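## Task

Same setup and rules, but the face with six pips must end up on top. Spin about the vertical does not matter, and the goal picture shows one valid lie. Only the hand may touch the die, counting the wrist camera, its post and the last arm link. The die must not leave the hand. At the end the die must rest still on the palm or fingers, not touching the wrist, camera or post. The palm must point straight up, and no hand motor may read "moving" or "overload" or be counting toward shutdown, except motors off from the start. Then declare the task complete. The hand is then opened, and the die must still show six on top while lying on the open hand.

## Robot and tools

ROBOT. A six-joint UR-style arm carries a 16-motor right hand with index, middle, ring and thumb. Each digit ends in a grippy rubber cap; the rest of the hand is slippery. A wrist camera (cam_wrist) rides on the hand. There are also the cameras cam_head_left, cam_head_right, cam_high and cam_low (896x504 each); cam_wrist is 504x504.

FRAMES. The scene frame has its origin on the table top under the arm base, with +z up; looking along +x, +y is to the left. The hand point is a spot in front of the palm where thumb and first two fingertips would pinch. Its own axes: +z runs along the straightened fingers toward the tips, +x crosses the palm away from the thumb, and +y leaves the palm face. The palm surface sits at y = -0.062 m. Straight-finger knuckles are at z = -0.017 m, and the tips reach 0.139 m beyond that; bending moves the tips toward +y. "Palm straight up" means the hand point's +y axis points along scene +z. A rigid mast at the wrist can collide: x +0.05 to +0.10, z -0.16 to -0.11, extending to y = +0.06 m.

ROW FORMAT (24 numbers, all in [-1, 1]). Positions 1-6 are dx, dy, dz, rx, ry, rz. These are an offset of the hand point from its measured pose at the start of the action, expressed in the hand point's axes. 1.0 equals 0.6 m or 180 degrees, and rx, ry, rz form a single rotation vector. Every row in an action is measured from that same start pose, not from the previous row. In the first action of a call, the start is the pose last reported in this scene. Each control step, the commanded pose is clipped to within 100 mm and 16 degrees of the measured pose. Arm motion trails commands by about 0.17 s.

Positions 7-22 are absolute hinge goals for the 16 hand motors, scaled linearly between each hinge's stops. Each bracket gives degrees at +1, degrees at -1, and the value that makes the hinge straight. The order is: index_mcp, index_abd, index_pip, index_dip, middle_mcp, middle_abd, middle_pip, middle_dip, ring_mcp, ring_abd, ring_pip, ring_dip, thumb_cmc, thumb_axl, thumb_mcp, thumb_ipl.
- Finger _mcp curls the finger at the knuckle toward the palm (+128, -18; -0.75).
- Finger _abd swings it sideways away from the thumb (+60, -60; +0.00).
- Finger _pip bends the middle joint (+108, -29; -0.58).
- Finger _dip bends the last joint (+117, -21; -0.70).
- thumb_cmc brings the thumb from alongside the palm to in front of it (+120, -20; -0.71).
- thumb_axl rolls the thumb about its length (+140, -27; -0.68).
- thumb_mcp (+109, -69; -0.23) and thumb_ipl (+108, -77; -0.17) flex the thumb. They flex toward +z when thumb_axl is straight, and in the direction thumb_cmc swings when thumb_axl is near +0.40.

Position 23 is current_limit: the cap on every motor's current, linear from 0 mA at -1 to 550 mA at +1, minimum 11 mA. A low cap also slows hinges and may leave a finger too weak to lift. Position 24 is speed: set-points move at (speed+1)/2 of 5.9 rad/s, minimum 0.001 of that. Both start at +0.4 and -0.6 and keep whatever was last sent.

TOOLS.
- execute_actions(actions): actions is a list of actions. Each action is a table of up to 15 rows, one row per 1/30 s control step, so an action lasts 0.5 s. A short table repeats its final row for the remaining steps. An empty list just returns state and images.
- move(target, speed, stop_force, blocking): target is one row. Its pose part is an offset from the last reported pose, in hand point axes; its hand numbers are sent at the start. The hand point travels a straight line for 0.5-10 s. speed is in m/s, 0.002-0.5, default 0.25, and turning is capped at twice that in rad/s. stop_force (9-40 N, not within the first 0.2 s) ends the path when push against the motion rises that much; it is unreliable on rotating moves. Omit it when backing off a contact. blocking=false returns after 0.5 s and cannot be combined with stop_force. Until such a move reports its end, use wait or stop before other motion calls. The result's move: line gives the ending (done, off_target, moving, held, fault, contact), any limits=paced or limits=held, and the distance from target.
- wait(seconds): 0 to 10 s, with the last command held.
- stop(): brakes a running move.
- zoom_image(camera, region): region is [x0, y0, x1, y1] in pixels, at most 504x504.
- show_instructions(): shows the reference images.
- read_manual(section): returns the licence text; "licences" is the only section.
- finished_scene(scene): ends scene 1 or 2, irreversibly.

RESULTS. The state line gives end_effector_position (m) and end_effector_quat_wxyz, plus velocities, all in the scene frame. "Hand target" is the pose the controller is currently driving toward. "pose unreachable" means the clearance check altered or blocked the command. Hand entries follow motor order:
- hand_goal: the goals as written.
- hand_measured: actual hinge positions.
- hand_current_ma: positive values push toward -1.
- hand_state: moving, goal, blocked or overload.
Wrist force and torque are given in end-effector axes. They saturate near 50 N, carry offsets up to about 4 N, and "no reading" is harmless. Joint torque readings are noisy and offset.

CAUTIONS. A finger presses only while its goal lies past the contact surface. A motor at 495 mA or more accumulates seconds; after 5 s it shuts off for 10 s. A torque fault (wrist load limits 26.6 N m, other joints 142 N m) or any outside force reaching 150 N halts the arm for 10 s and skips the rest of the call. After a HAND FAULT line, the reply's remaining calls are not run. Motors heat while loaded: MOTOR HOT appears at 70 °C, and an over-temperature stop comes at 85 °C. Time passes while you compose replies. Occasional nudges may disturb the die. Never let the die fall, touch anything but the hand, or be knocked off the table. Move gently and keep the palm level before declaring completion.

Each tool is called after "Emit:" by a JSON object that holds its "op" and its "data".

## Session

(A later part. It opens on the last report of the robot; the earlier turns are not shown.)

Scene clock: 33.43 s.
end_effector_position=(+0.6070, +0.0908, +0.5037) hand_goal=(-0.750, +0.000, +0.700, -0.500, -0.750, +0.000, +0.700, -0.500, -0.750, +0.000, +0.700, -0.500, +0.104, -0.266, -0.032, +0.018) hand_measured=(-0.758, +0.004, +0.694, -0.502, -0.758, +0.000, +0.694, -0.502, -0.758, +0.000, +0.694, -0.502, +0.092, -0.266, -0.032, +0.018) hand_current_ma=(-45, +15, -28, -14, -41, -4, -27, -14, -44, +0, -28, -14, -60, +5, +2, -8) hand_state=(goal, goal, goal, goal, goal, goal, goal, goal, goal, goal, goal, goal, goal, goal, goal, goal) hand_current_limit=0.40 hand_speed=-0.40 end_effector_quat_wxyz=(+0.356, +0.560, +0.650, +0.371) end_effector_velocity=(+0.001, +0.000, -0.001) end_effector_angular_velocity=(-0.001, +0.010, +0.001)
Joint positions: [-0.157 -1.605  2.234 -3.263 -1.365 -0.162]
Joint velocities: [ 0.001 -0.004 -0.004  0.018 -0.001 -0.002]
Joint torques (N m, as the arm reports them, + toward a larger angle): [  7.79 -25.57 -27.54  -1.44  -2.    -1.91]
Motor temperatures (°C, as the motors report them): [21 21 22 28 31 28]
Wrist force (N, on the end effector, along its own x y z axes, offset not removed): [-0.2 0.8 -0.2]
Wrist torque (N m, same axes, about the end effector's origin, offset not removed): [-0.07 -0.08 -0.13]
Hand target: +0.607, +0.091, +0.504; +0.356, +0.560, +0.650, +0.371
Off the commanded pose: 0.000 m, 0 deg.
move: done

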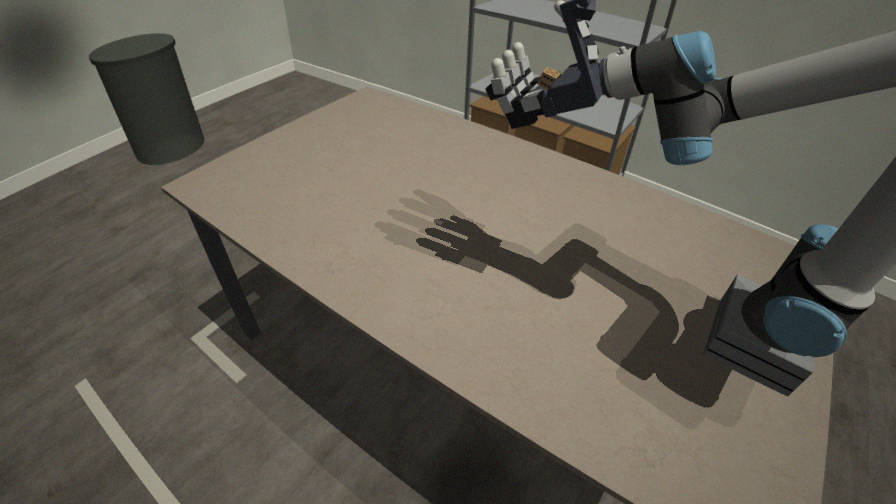

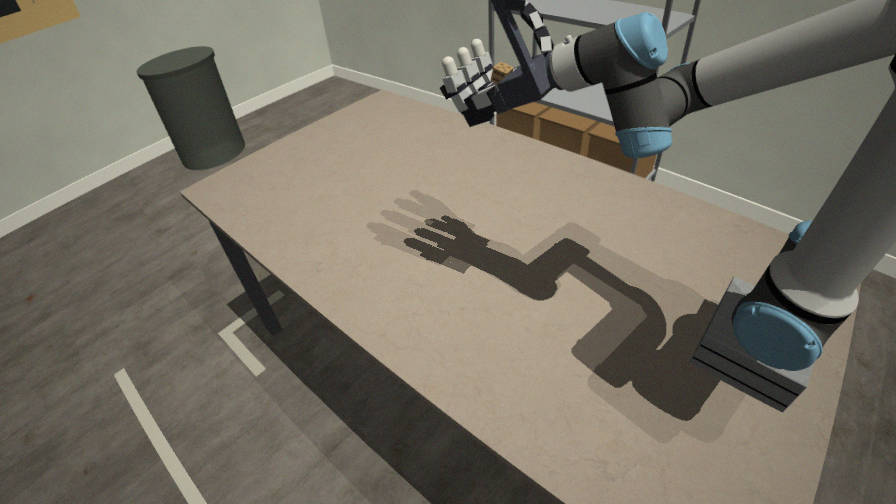

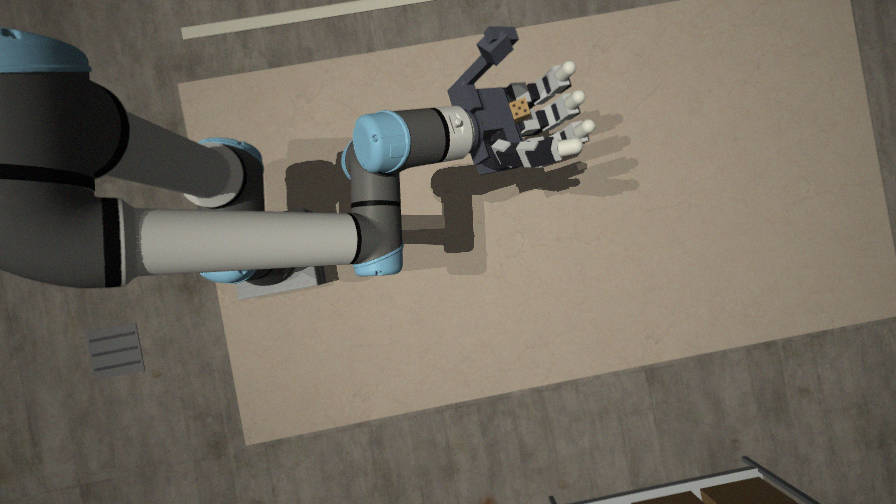

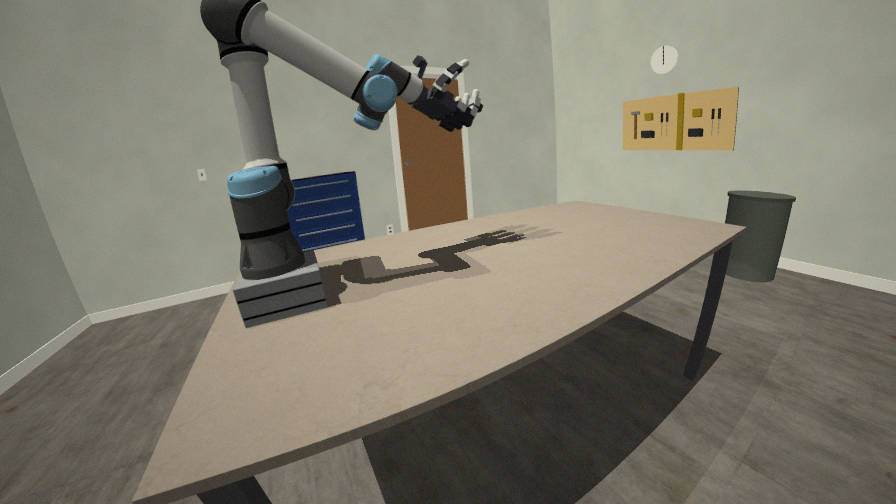

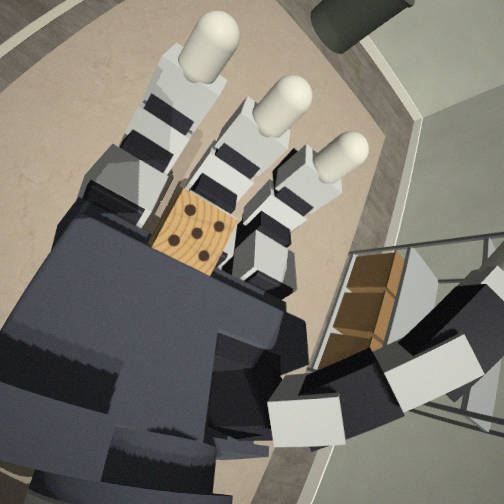

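Emit:
{"op": "move", "data": {"target": [0,0,0,-0.27,0,0,0.35,0,0.6,-0.4,0.35,0,0.6,-0.4,0.35,0,0.6,-0.4,0.104,-0.266,-0.032,0.018,0.4,-0.3], "speed": 0.15}}

Emit:
{"op": "move", "data": {"target": [0,0,0,0.1,0,0,0.5,0,-0.5,-0.6,-0.75,0,-0.5,-0.6,-0.75,0,-0.5,-0.6,0.104,-0.266,-0.032,0.018,0.4,-0.2], "speed": 0.15}}

Scene clock: 45.00 s.
end_effector_position=(+0.6070, +0.0908, +0.5037) hand_goal=(+0.350, +0.000, +0.600, -0.400, +0.350, +0.000, +0.600, -0.400, +0.350, +0.000, +0.600, -0.400, +0.104, -0.266, -0.032, +0.018) hand_measured=(+0.314, +0.004, +0.598, -0.402, +0.350, +0.000, +0.602, -0.402, +0.352, +0.000, +0.602, -0.402, +0.092, -0.264, -0.036, +0.018) hand_current_ma=(-198, +15, -14, -12, -1, -4, +6, -11, +7, +0, +6, -11, -59, +10, -26, -8) hand_state=(blocked, goal, goal, goal, goal, goal, goal, goal, goal, goal, goal, goal, goal, goal, goal, goal) hand_current_limit=0.40 hand_speed=-0.30 end_effector_quat_wxyz=(+0.555, +0.364, +0.439, +0.605) end_effector_velocity=(+0.000, +0.001, +0.001) end_effector_angular_velocity=(+0.001, -0.010, +0.002)
Joint positions: [-0.141 -0.923  1.993 -4.573 -1.331  0.045]
Joint velocities: [ 0.002  0.005 -0.008 -0.007 -0.001  0.002]
Joint torques (N m, as the arm reports them, + toward a larger angle): [  9.64 -32.68 -17.22  -2.91  -2.66   1.97]
Motor temperatures (°C, as the motors report them): [21 21 22 28 31 28]
Wrist force (N, on the end effector, along its own x y z axes, offset not removed): [-0.2 -2.8 -1.7]
Wrist torque (N m, same axes, about the end effector's origin, offset not removed): [-0.79 0.09 -0.13]
Hand target: +0.607, +0.091, +0.504; +0.555, +0.364, +0.439, +0.605
Off the commanded pose: 0.000 m, 0 deg.
move: done

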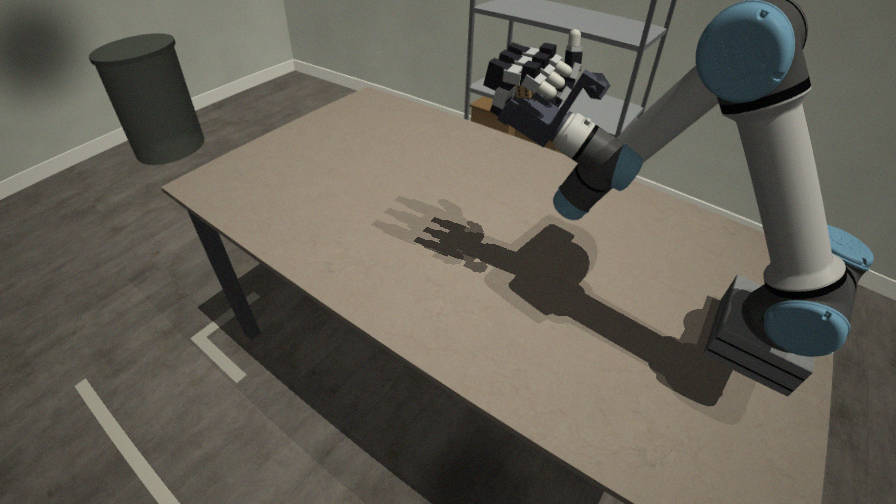

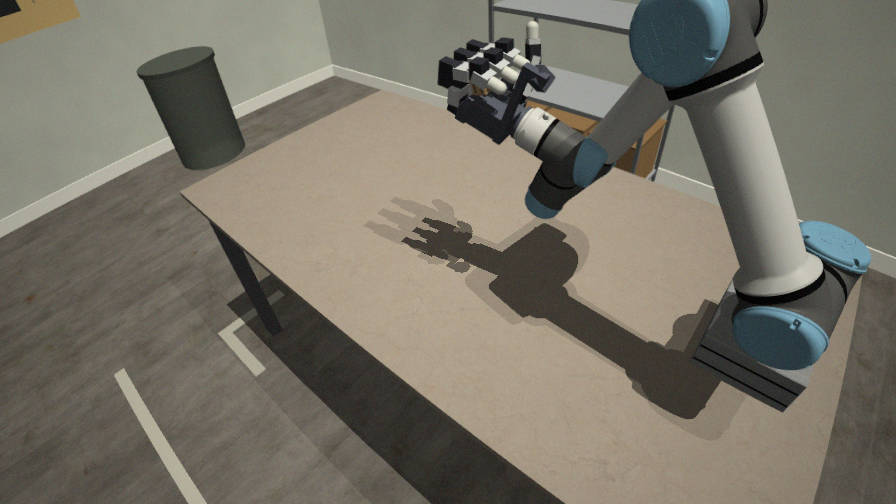

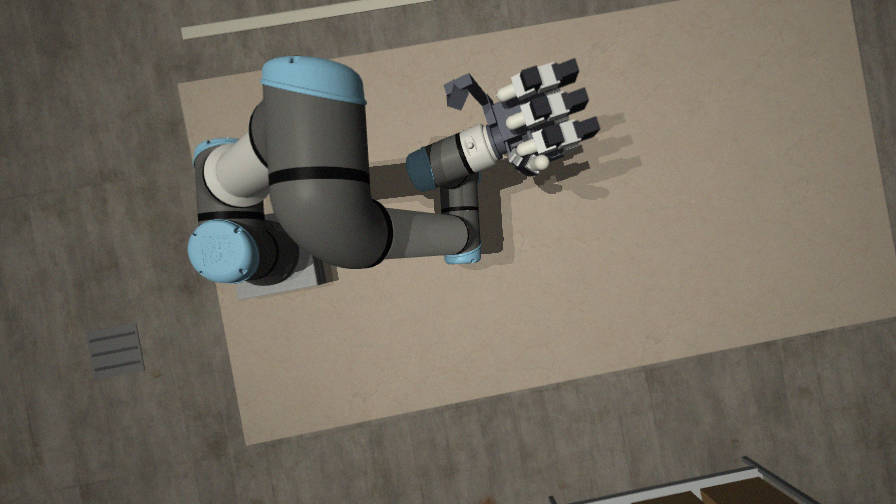

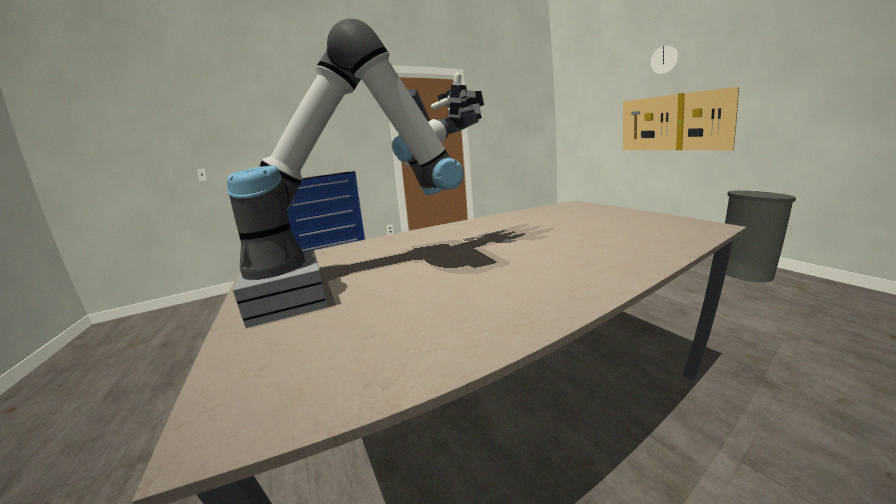

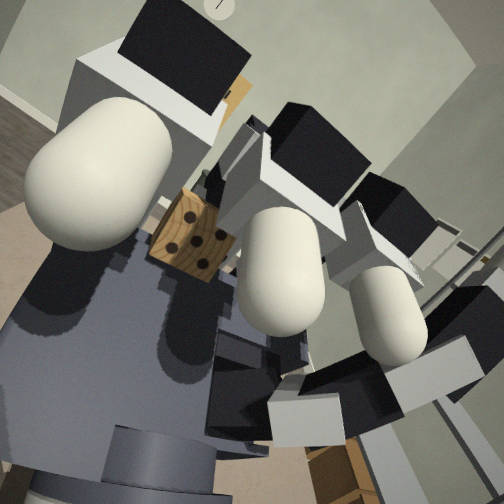

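Scene clock: 46.50 s.
end_effector_position=(+0.6070, +0.0908, +0.5036) hand_goal=(+0.500, +0.000, -0.500, -0.600, -0.750, +0.000, -0.500, -0.600, -0.750, +0.000, -0.500, -0.600, +0.104, -0.266, -0.032, +0.018) hand_measured=(+0.502, +0.004, -0.496, -0.596, -0.760, +0.000, -0.500, -0.598, -0.760, +0.000, -0.500, -0.598, +0.092, -0.264, -0.034, +0.018) hand_current_ma=(+12, +16, +17, +17, -55, -4, -4, +10, -58, +0, -4, +11, -66, +8, -13, -8) hand_state=(goal, goal, goal, goal, goal, goal, goal, goal, goal, goal, goal, goal, goal, goal, goal, goal) hand_current_limit=0.40 hand_speed=-0.20 end_effector_quat_wxyz=(+0.492, +0.446, +0.529, +0.529) end_effector_velocity=(+0.000, +0.001, -0.000) end_effector_angular_velocity=(-0.001, +0.009, +0.001)
Joint positions: [-0.16  -1.16   2.19  -4.21  -1.31  -0.033]
Joint velocities: [ 0.001 -0.006  0.003  0.012  0.001 -0.002]
Joint torques (N m, as the arm reports them, + toward a larger angle): [ -8.14 -36.83  -7.6   -0.67   1.87  -2.28]
Motor temperatures (°C, as the motors report them): [21 21 22 28 31 28]
Wrist force (N, on the end effector, along its own x y z axes, offset not removed): [-0.9 -1.1 0.8]
Wrist torque (N m, same axes, about the end effector's origin, offset not removed): [-0.56 -0.02 -0.04]
Hand target: +0.607, +0.091, +0.504; +0.491, +0.446, +0.529, +0.529
Off the commanded pose: 0.000 m, 0 deg.
move: done

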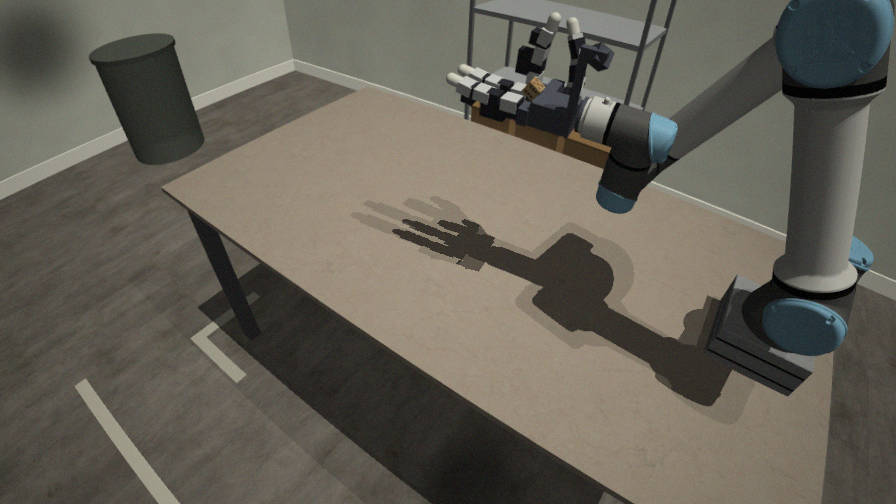

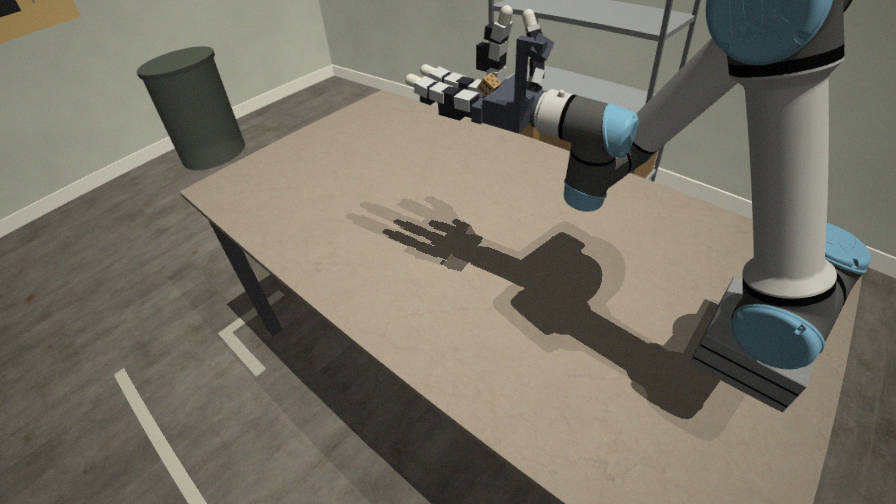

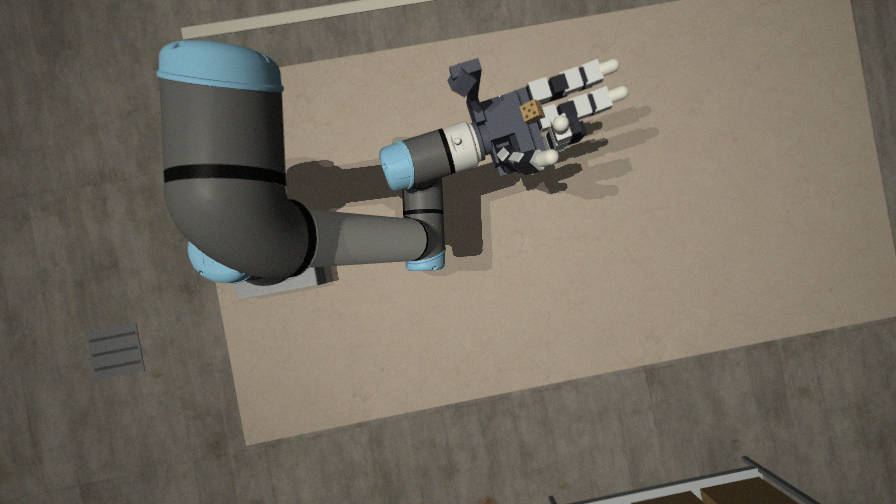

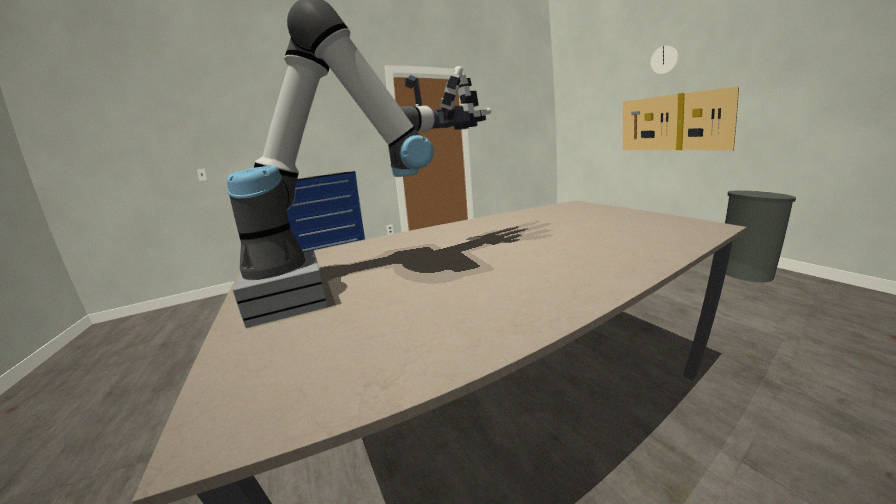

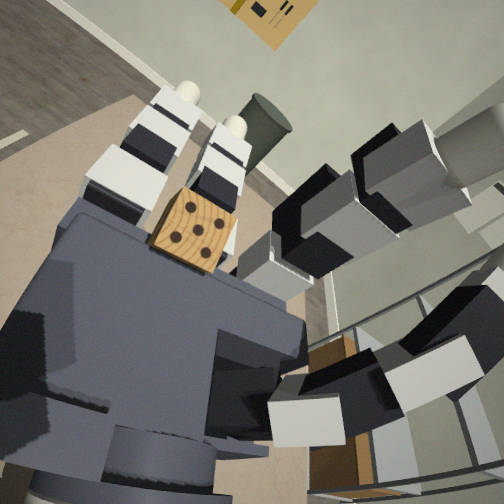

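Emit:
{"op": "move", "data": {"target": [0,0,0,0.27,0,0,-0.8,0,0.7,-0.5,-0.8,0,0.7,-0.5,-0.8,0,0.7,-0.5,0.104,-0.266,-0.032,0.018,0.4,-0.2], "speed": 0.15}}

Scene clock: 51.40 s.
end_effector_position=(+0.6069, +0.0908, +0.5036) hand_goal=(-0.800, +0.000, +0.700, -0.500, -0.800, +0.000, +0.700, -0.500, -0.800, +0.000, +0.700, -0.500, +0.104, -0.266, -0.032, +0.018) hand_measured=(-0.808, +0.004, +0.694, -0.502, -0.808, +0.000, +0.694, -0.502, -0.810, +0.000, +0.694, -0.504, +0.094, -0.266, -0.030, +0.018) hand_current_ma=(-40, +15, -30, -13, -52, -4, -30, -15, -54, +1, -32, -16, -49, +4, +9, -7) hand_state=(goal, goal, goal, goal, goal, goal, goal, goal, goal, goal, goal, goal, goal, goal, goal, goal) hand_current_limit=0.40 hand_speed=-0.20 end_effector_quat_wxyz=(+0.265, +0.608, +0.700, +0.265) end_effector_velocity=(+0.000, -0.000, +0.001) end_effector_angular_velocity=(+0.000, +0.006, -0.001)
Joint positions: [-0.134 -1.727  2.075 -2.671 -1.44  -0.201]
Joint velocities: [-0.    -0.001 -0.007  0.014 -0.001 -0.   ]
Joint torques (N m, as the arm reports them, + toward a larger angle): [  6.92 -22.94 -28.73  -1.7   -2.04  -1.73]
Motor temperatures (°C, as the motors report them): [21 21 22 28 31 28]
Wrist force (N, on the end effector, along its own x y z axes, offset not removed): [-0.6 -0.4 -0.7]
Wrist torque (N m, same axes, about the end effector's origin, offset not removed): [-0.05 0.07 -0.13]
Hand target: +0.607, +0.091, +0.504; +0.264, +0.608, +0.700, +0.265
Off the commanded pose: 0.000 m, 0 deg.
move: done

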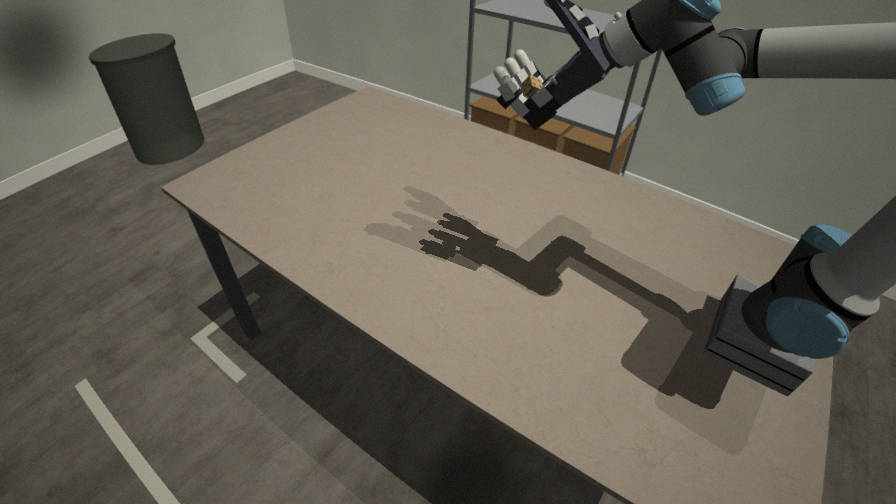

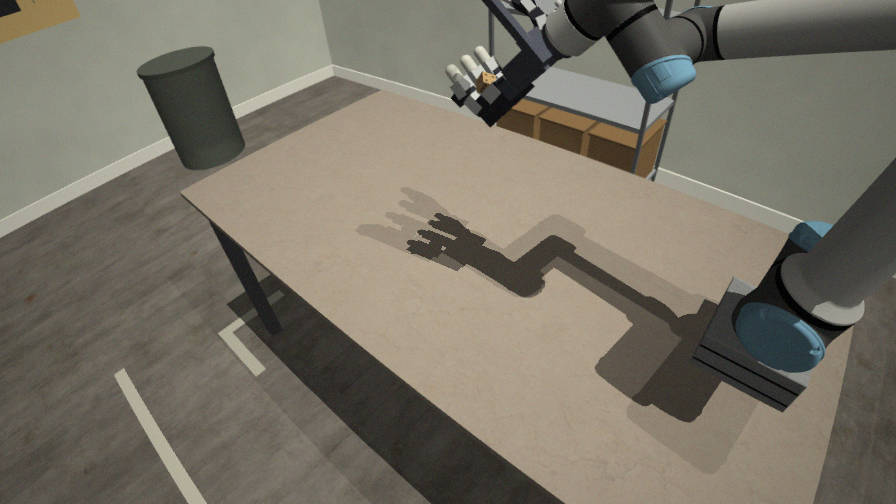

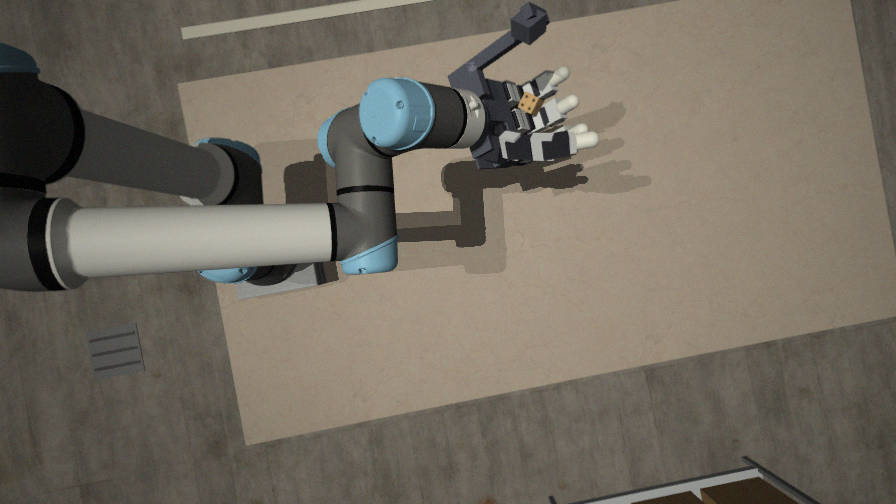

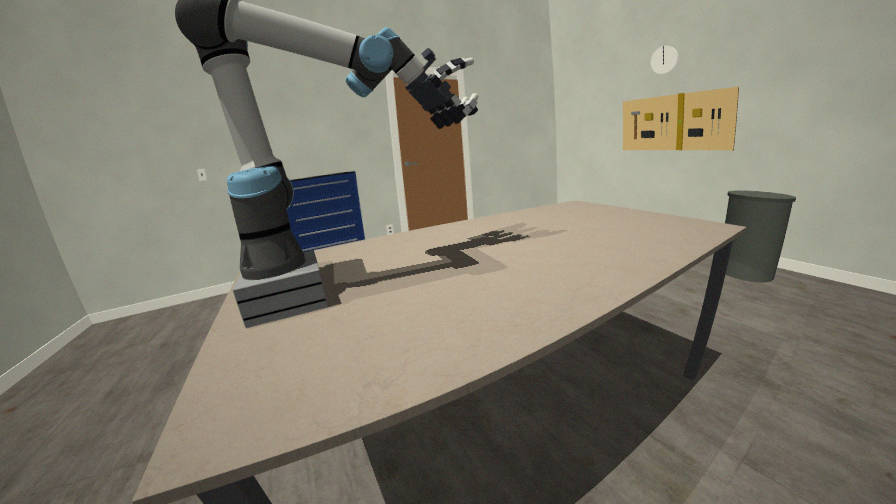

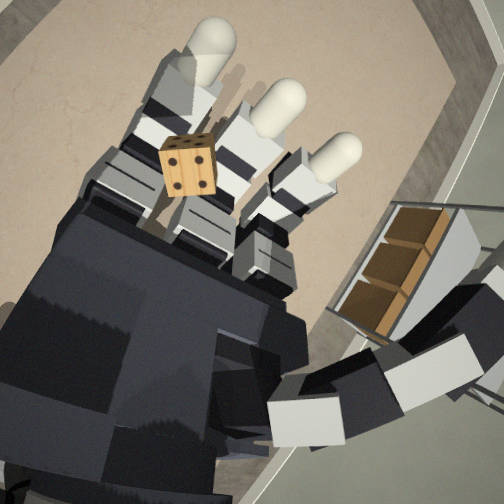

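Emit:
{"op": "zoom_image", "data": {"camera": "cam_wrist", "region": [120, 90, 260, 230]}}

Emit:
{"op": "zoom_image", "data": {"camera": "cam_high", "region": [490, 60, 590, 140]}}

Emit:
{"op": "zoom_image", "data": {"camera": "cam_head_left", "region": [490, 40, 590, 120]}}

Region (120, 90, 260, 230) of cam_wrist's 504x504 image, scaled by 3.600, with more detail than that image has.

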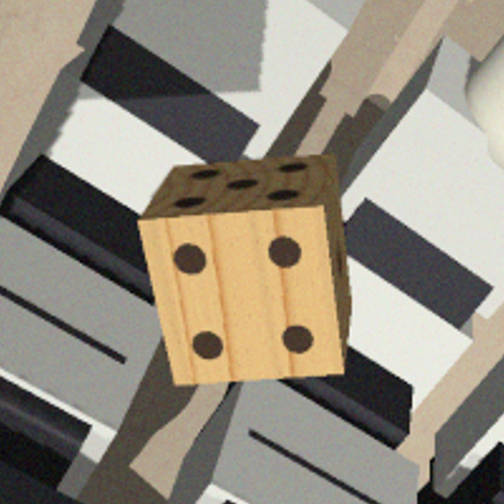

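Region (490, 60, 590, 140) of cam_high's 896x504 image, scaled by 5.040, with more detail than that image has; it fills the top 403 rows of this view, and the rest is white.

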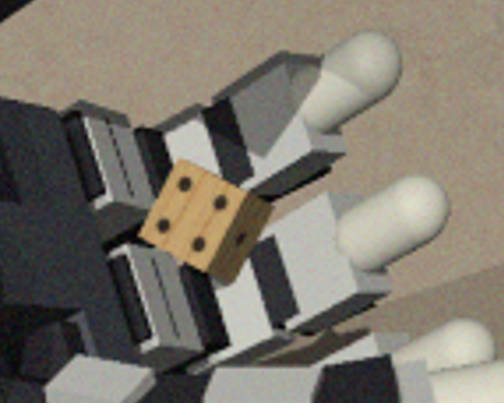

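Region (490, 40, 590, 120) of cam_head_left's 896x504 image, scaled by 5.040, with more detail than that image has; it fills the top 403 rows of this view, and the rest is white.

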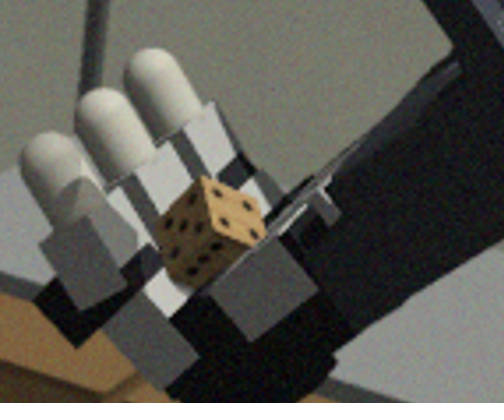

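Emit:
{"op": "move", "data": {"target": [0,0,0,0,0,0.12,-0.3,0,0.7,-0.5,-0.8,0,0.7,-0.5,-0.3,-0.2,0.7,-0.5,0.104,-0.266,-0.032,0.018,0.4,-0.4], "speed": 0.1}}

Emit:
{"op": "zoom_image", "data": {"camera": "cam_high", "region": [470, 40, 620, 160]}}

Scene clock: 65.23 s.
end_effector_position=(+0.6069, +0.0908, +0.5037) hand_goal=(-0.300, +0.000, +0.700, -0.500, -0.800, +0.000, +0.700, -0.500, -0.300, -0.200, +0.700, -0.500, +0.104, -0.266, -0.032, +0.018) hand_measured=(-0.322, +0.002, +0.696, -0.502, -0.808, +0.000, +0.694, -0.502, -0.322, -0.198, +0.694, -0.502, +0.094, -0.266, -0.030, +0.018) hand_current_ma=(-120, +12, -25, -13, -52, -4, -30, -15, -120, +12, -26, -15, -49, +2, +9, -7) hand_state=(blocked, goal, goal, goal, goal, goal, goal, goal, blocked, goal, goal, goal, goal, goal, goal, goal) hand_current_limit=0.40 hand_speed=-0.40 end_effector_quat_wxyz=(+0.210, +0.728, +0.574, +0.310) end_effector_velocity=(+0.000, +0.001, -0.001) end_effector_angular_velocity=(+0.007, +0.002, -0.007)
Joint positions: [-0.052 -1.695  2.026 -2.661 -1.497  0.235]
Joint velocities: [ 0.003  0.002 -0.002  0.001 -0.002  0.012]
Joint torques (N m, as the arm reports them, + toward a larger angle): [  7.47  -9.88 -30.85  -1.67  -1.97   1.38]
Motor temperatures (°C, as the motors report them): [21 21 22 28 31 28]
Wrist force (N, on the end effector, along its own x y z axes, offset not removed): [0.2 -1.7 -1.3]
Wrist torque (N m, same axes, about the end effector's origin, offset not removed): [-0.31 0.01 -0.06]
Hand target: +0.607, +0.091, +0.504; +0.210, +0.729, +0.574, +0.310
Off the commanded pose: 0.000 m, 0 deg.
move: done

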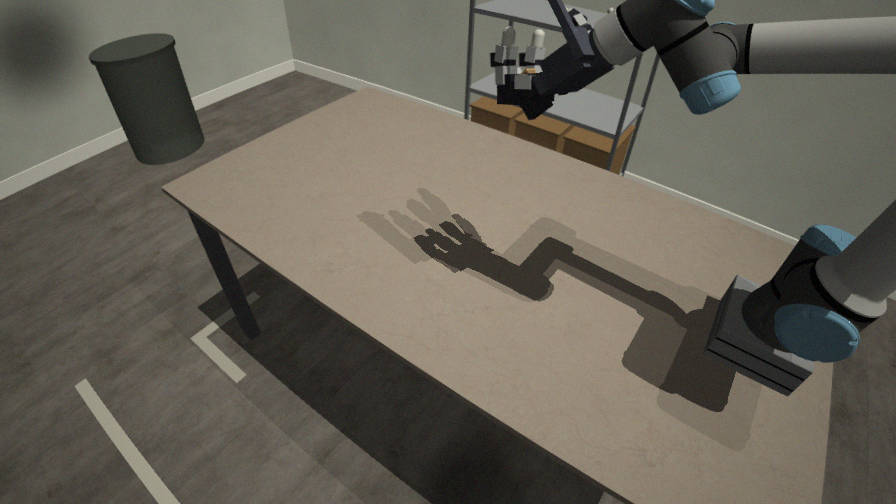

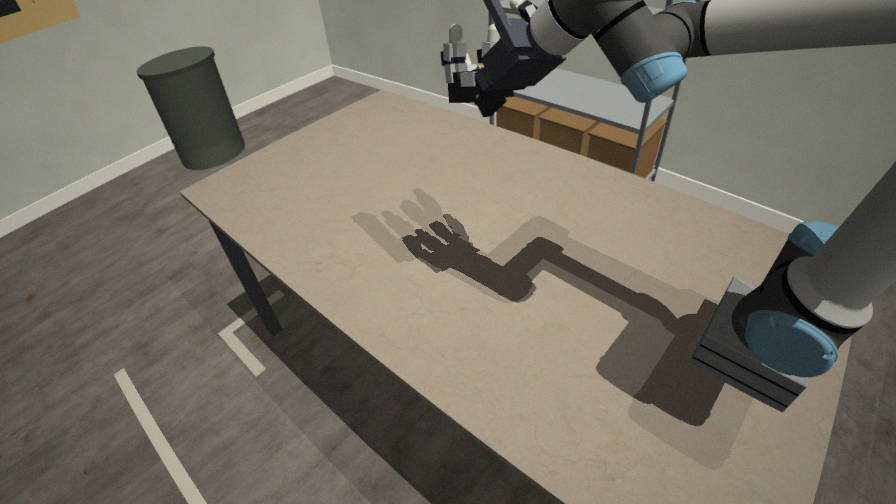

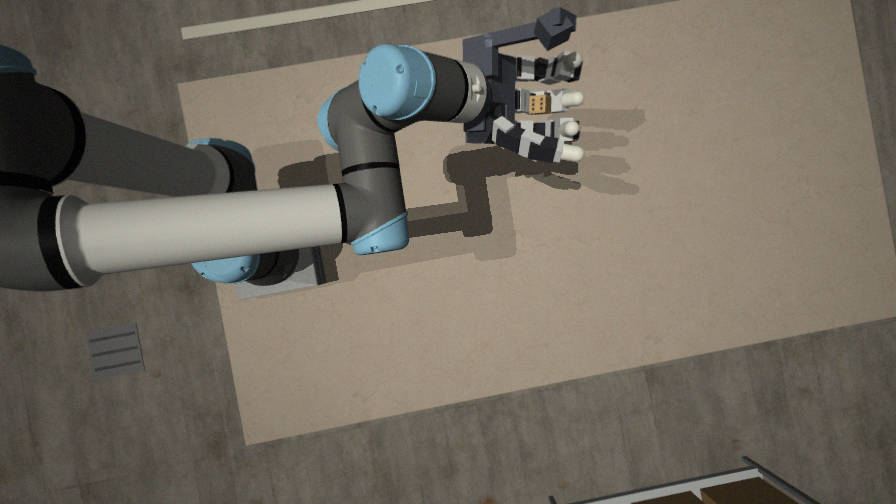

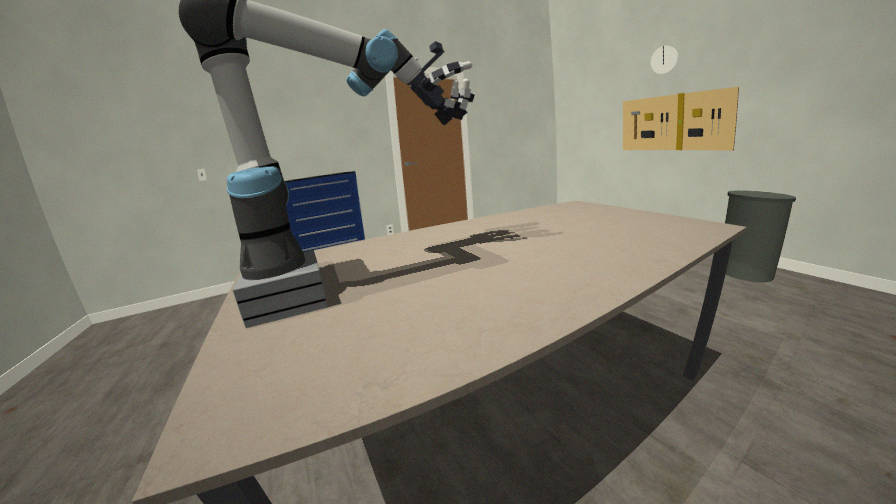

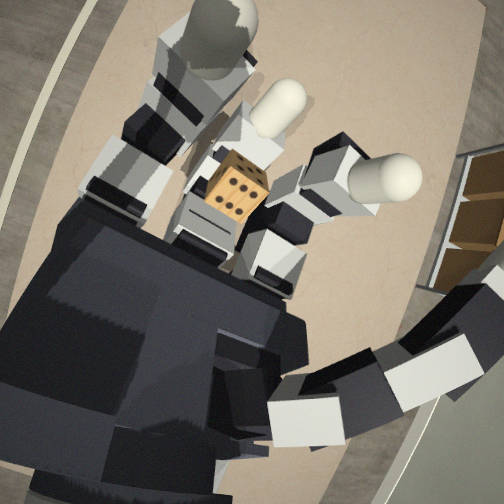

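Region (470, 40, 620, 160) of cam_high's 896x504 image, scaled by 3.360, with more detail than that image has; it fills the top 403 rows of this view, and the rest is white.

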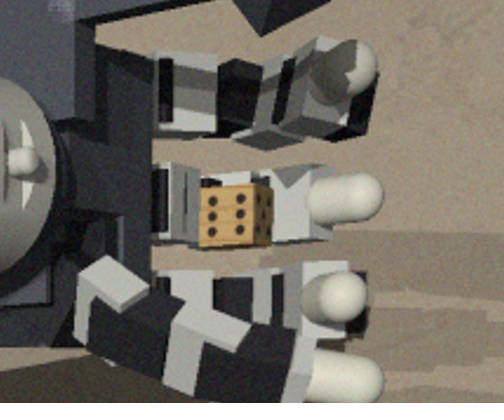

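Emit:
{"op": "move", "data": {"target": [0,0,0,-0.2,0,-0.12,-0.3,0,0.0,0.2,-0.75,0,-0.4,0.3,-0.3,-0.2,0.0,0.2,0.104,-0.266,-0.032,0.018,0.4,-0.6], "speed": 0.1}}

Scene clock: 75.30 s.
end_effector_position=(+0.6069, +0.0908, +0.5036) hand_goal=(-0.300, +0.000, +0.000, +0.200, -0.750, +0.000, -0.400, +0.300, -0.300, -0.200, +0.000, +0.200, +0.104, -0.266, -0.032, +0.018) hand_measured=(-0.322, +0.002, +0.000, +0.198, -0.768, +0.000, -0.400, +0.298, -0.322, -0.198, +0.000, +0.198, +0.094, -0.266, -0.030, +0.018) hand_current_ma=(-119, +11, +2, -13, -105, -4, -3, -17, -118, +11, +2, -13, -49, +2, +9, -7) hand_state=(blocked, goal, goal, goal, goal, goal, goal, goal, blocked, goal, goal, goal, goal, goal, goal, goal) hand_current_limit=0.40 hand_speed=-0.60 end_effector_quat_wxyz=(+0.477, +0.510, +0.575, +0.426) end_effector_velocity=(+0.000, -0.001, -0.000) end_effector_angular_velocity=(-0.004, -0.010, -0.001)
Joint positions: [-0.108 -1.346  2.246 -3.852 -1.48  -0.129]
Joint velocities: [-0.003  0.009 -0.001 -0.018  0.001 -0.004]
Joint torques (N m, as the arm reports them, + toward a larger angle): [ -7.14 -20.59 -21.85  -4.88   1.78  -2.22]
Motor temperatures (°C, as the motors report them): [21 21 22 28 31 28]
Wrist force (N, on the end effector, along its own x y z axes, offset not removed): [0.3 -1.1 1.0]
Wrist torque (N m, same axes, about the end effector's origin, offset not removed): [-0.47 -0.13 -0.23]
Hand target: +0.607, +0.091, +0.504; +0.477, +0.510, +0.575, +0.426
Off the commanded pose: 0.000 m, 0 deg.
move: done

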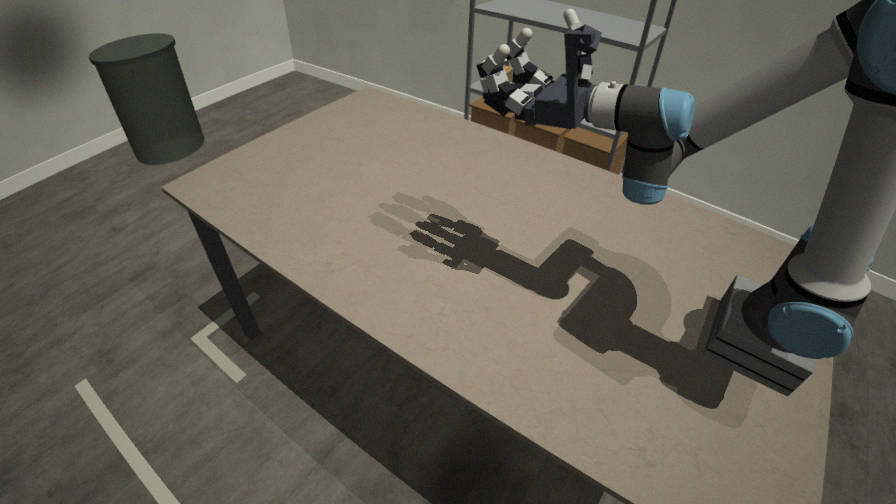

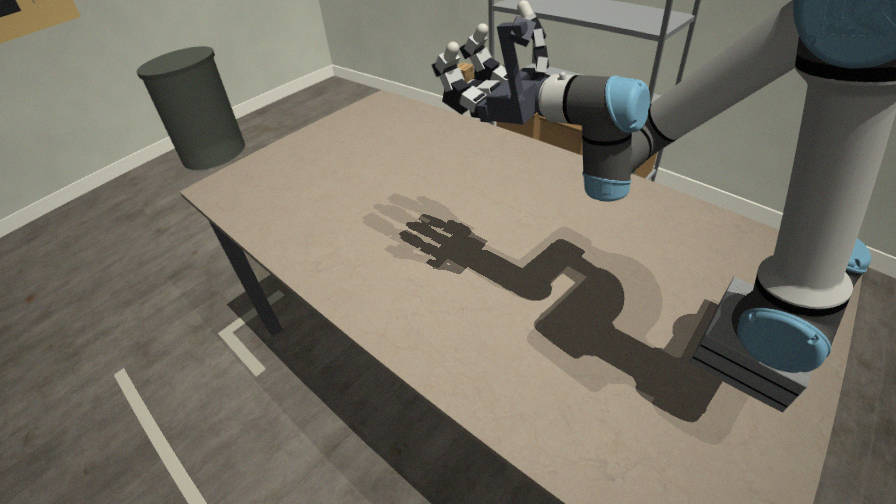

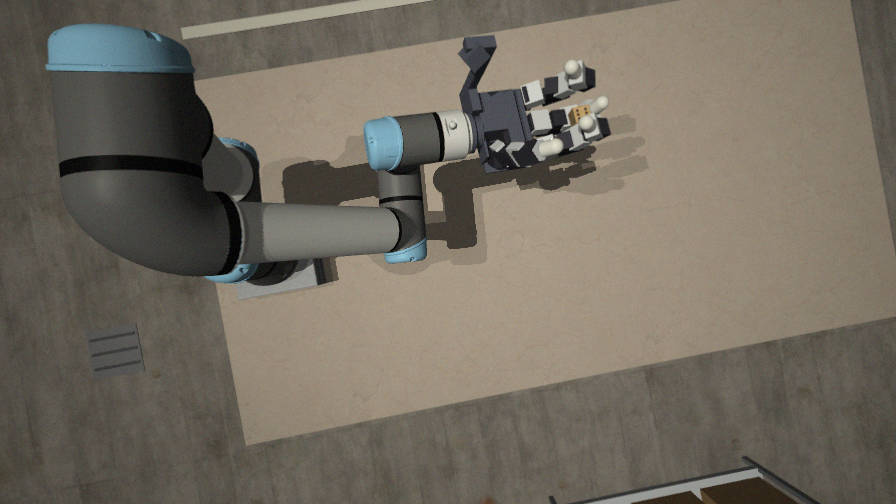

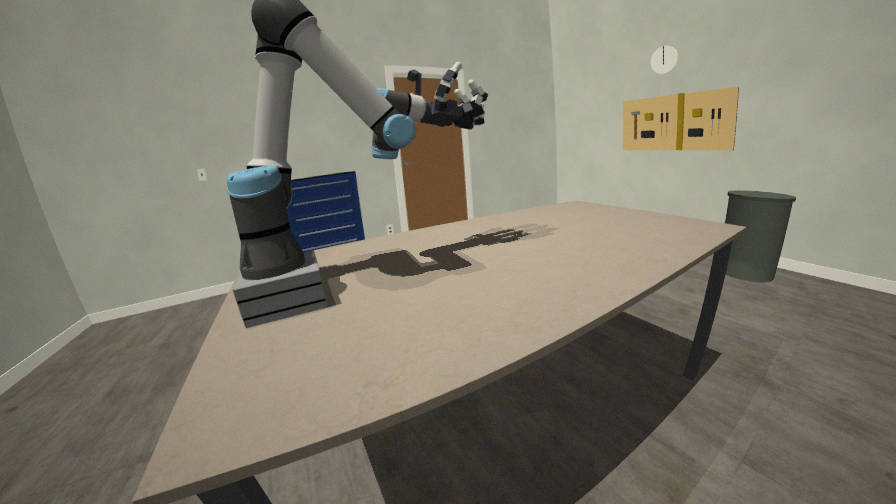

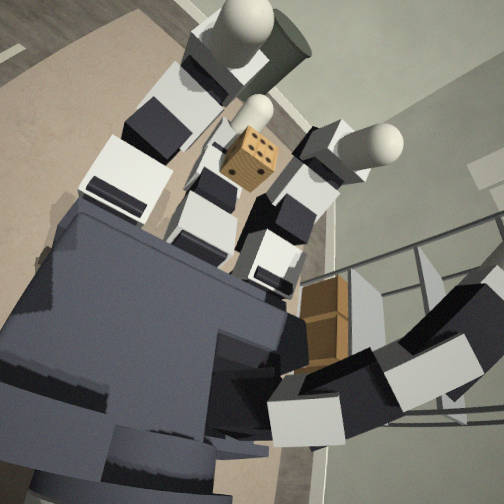

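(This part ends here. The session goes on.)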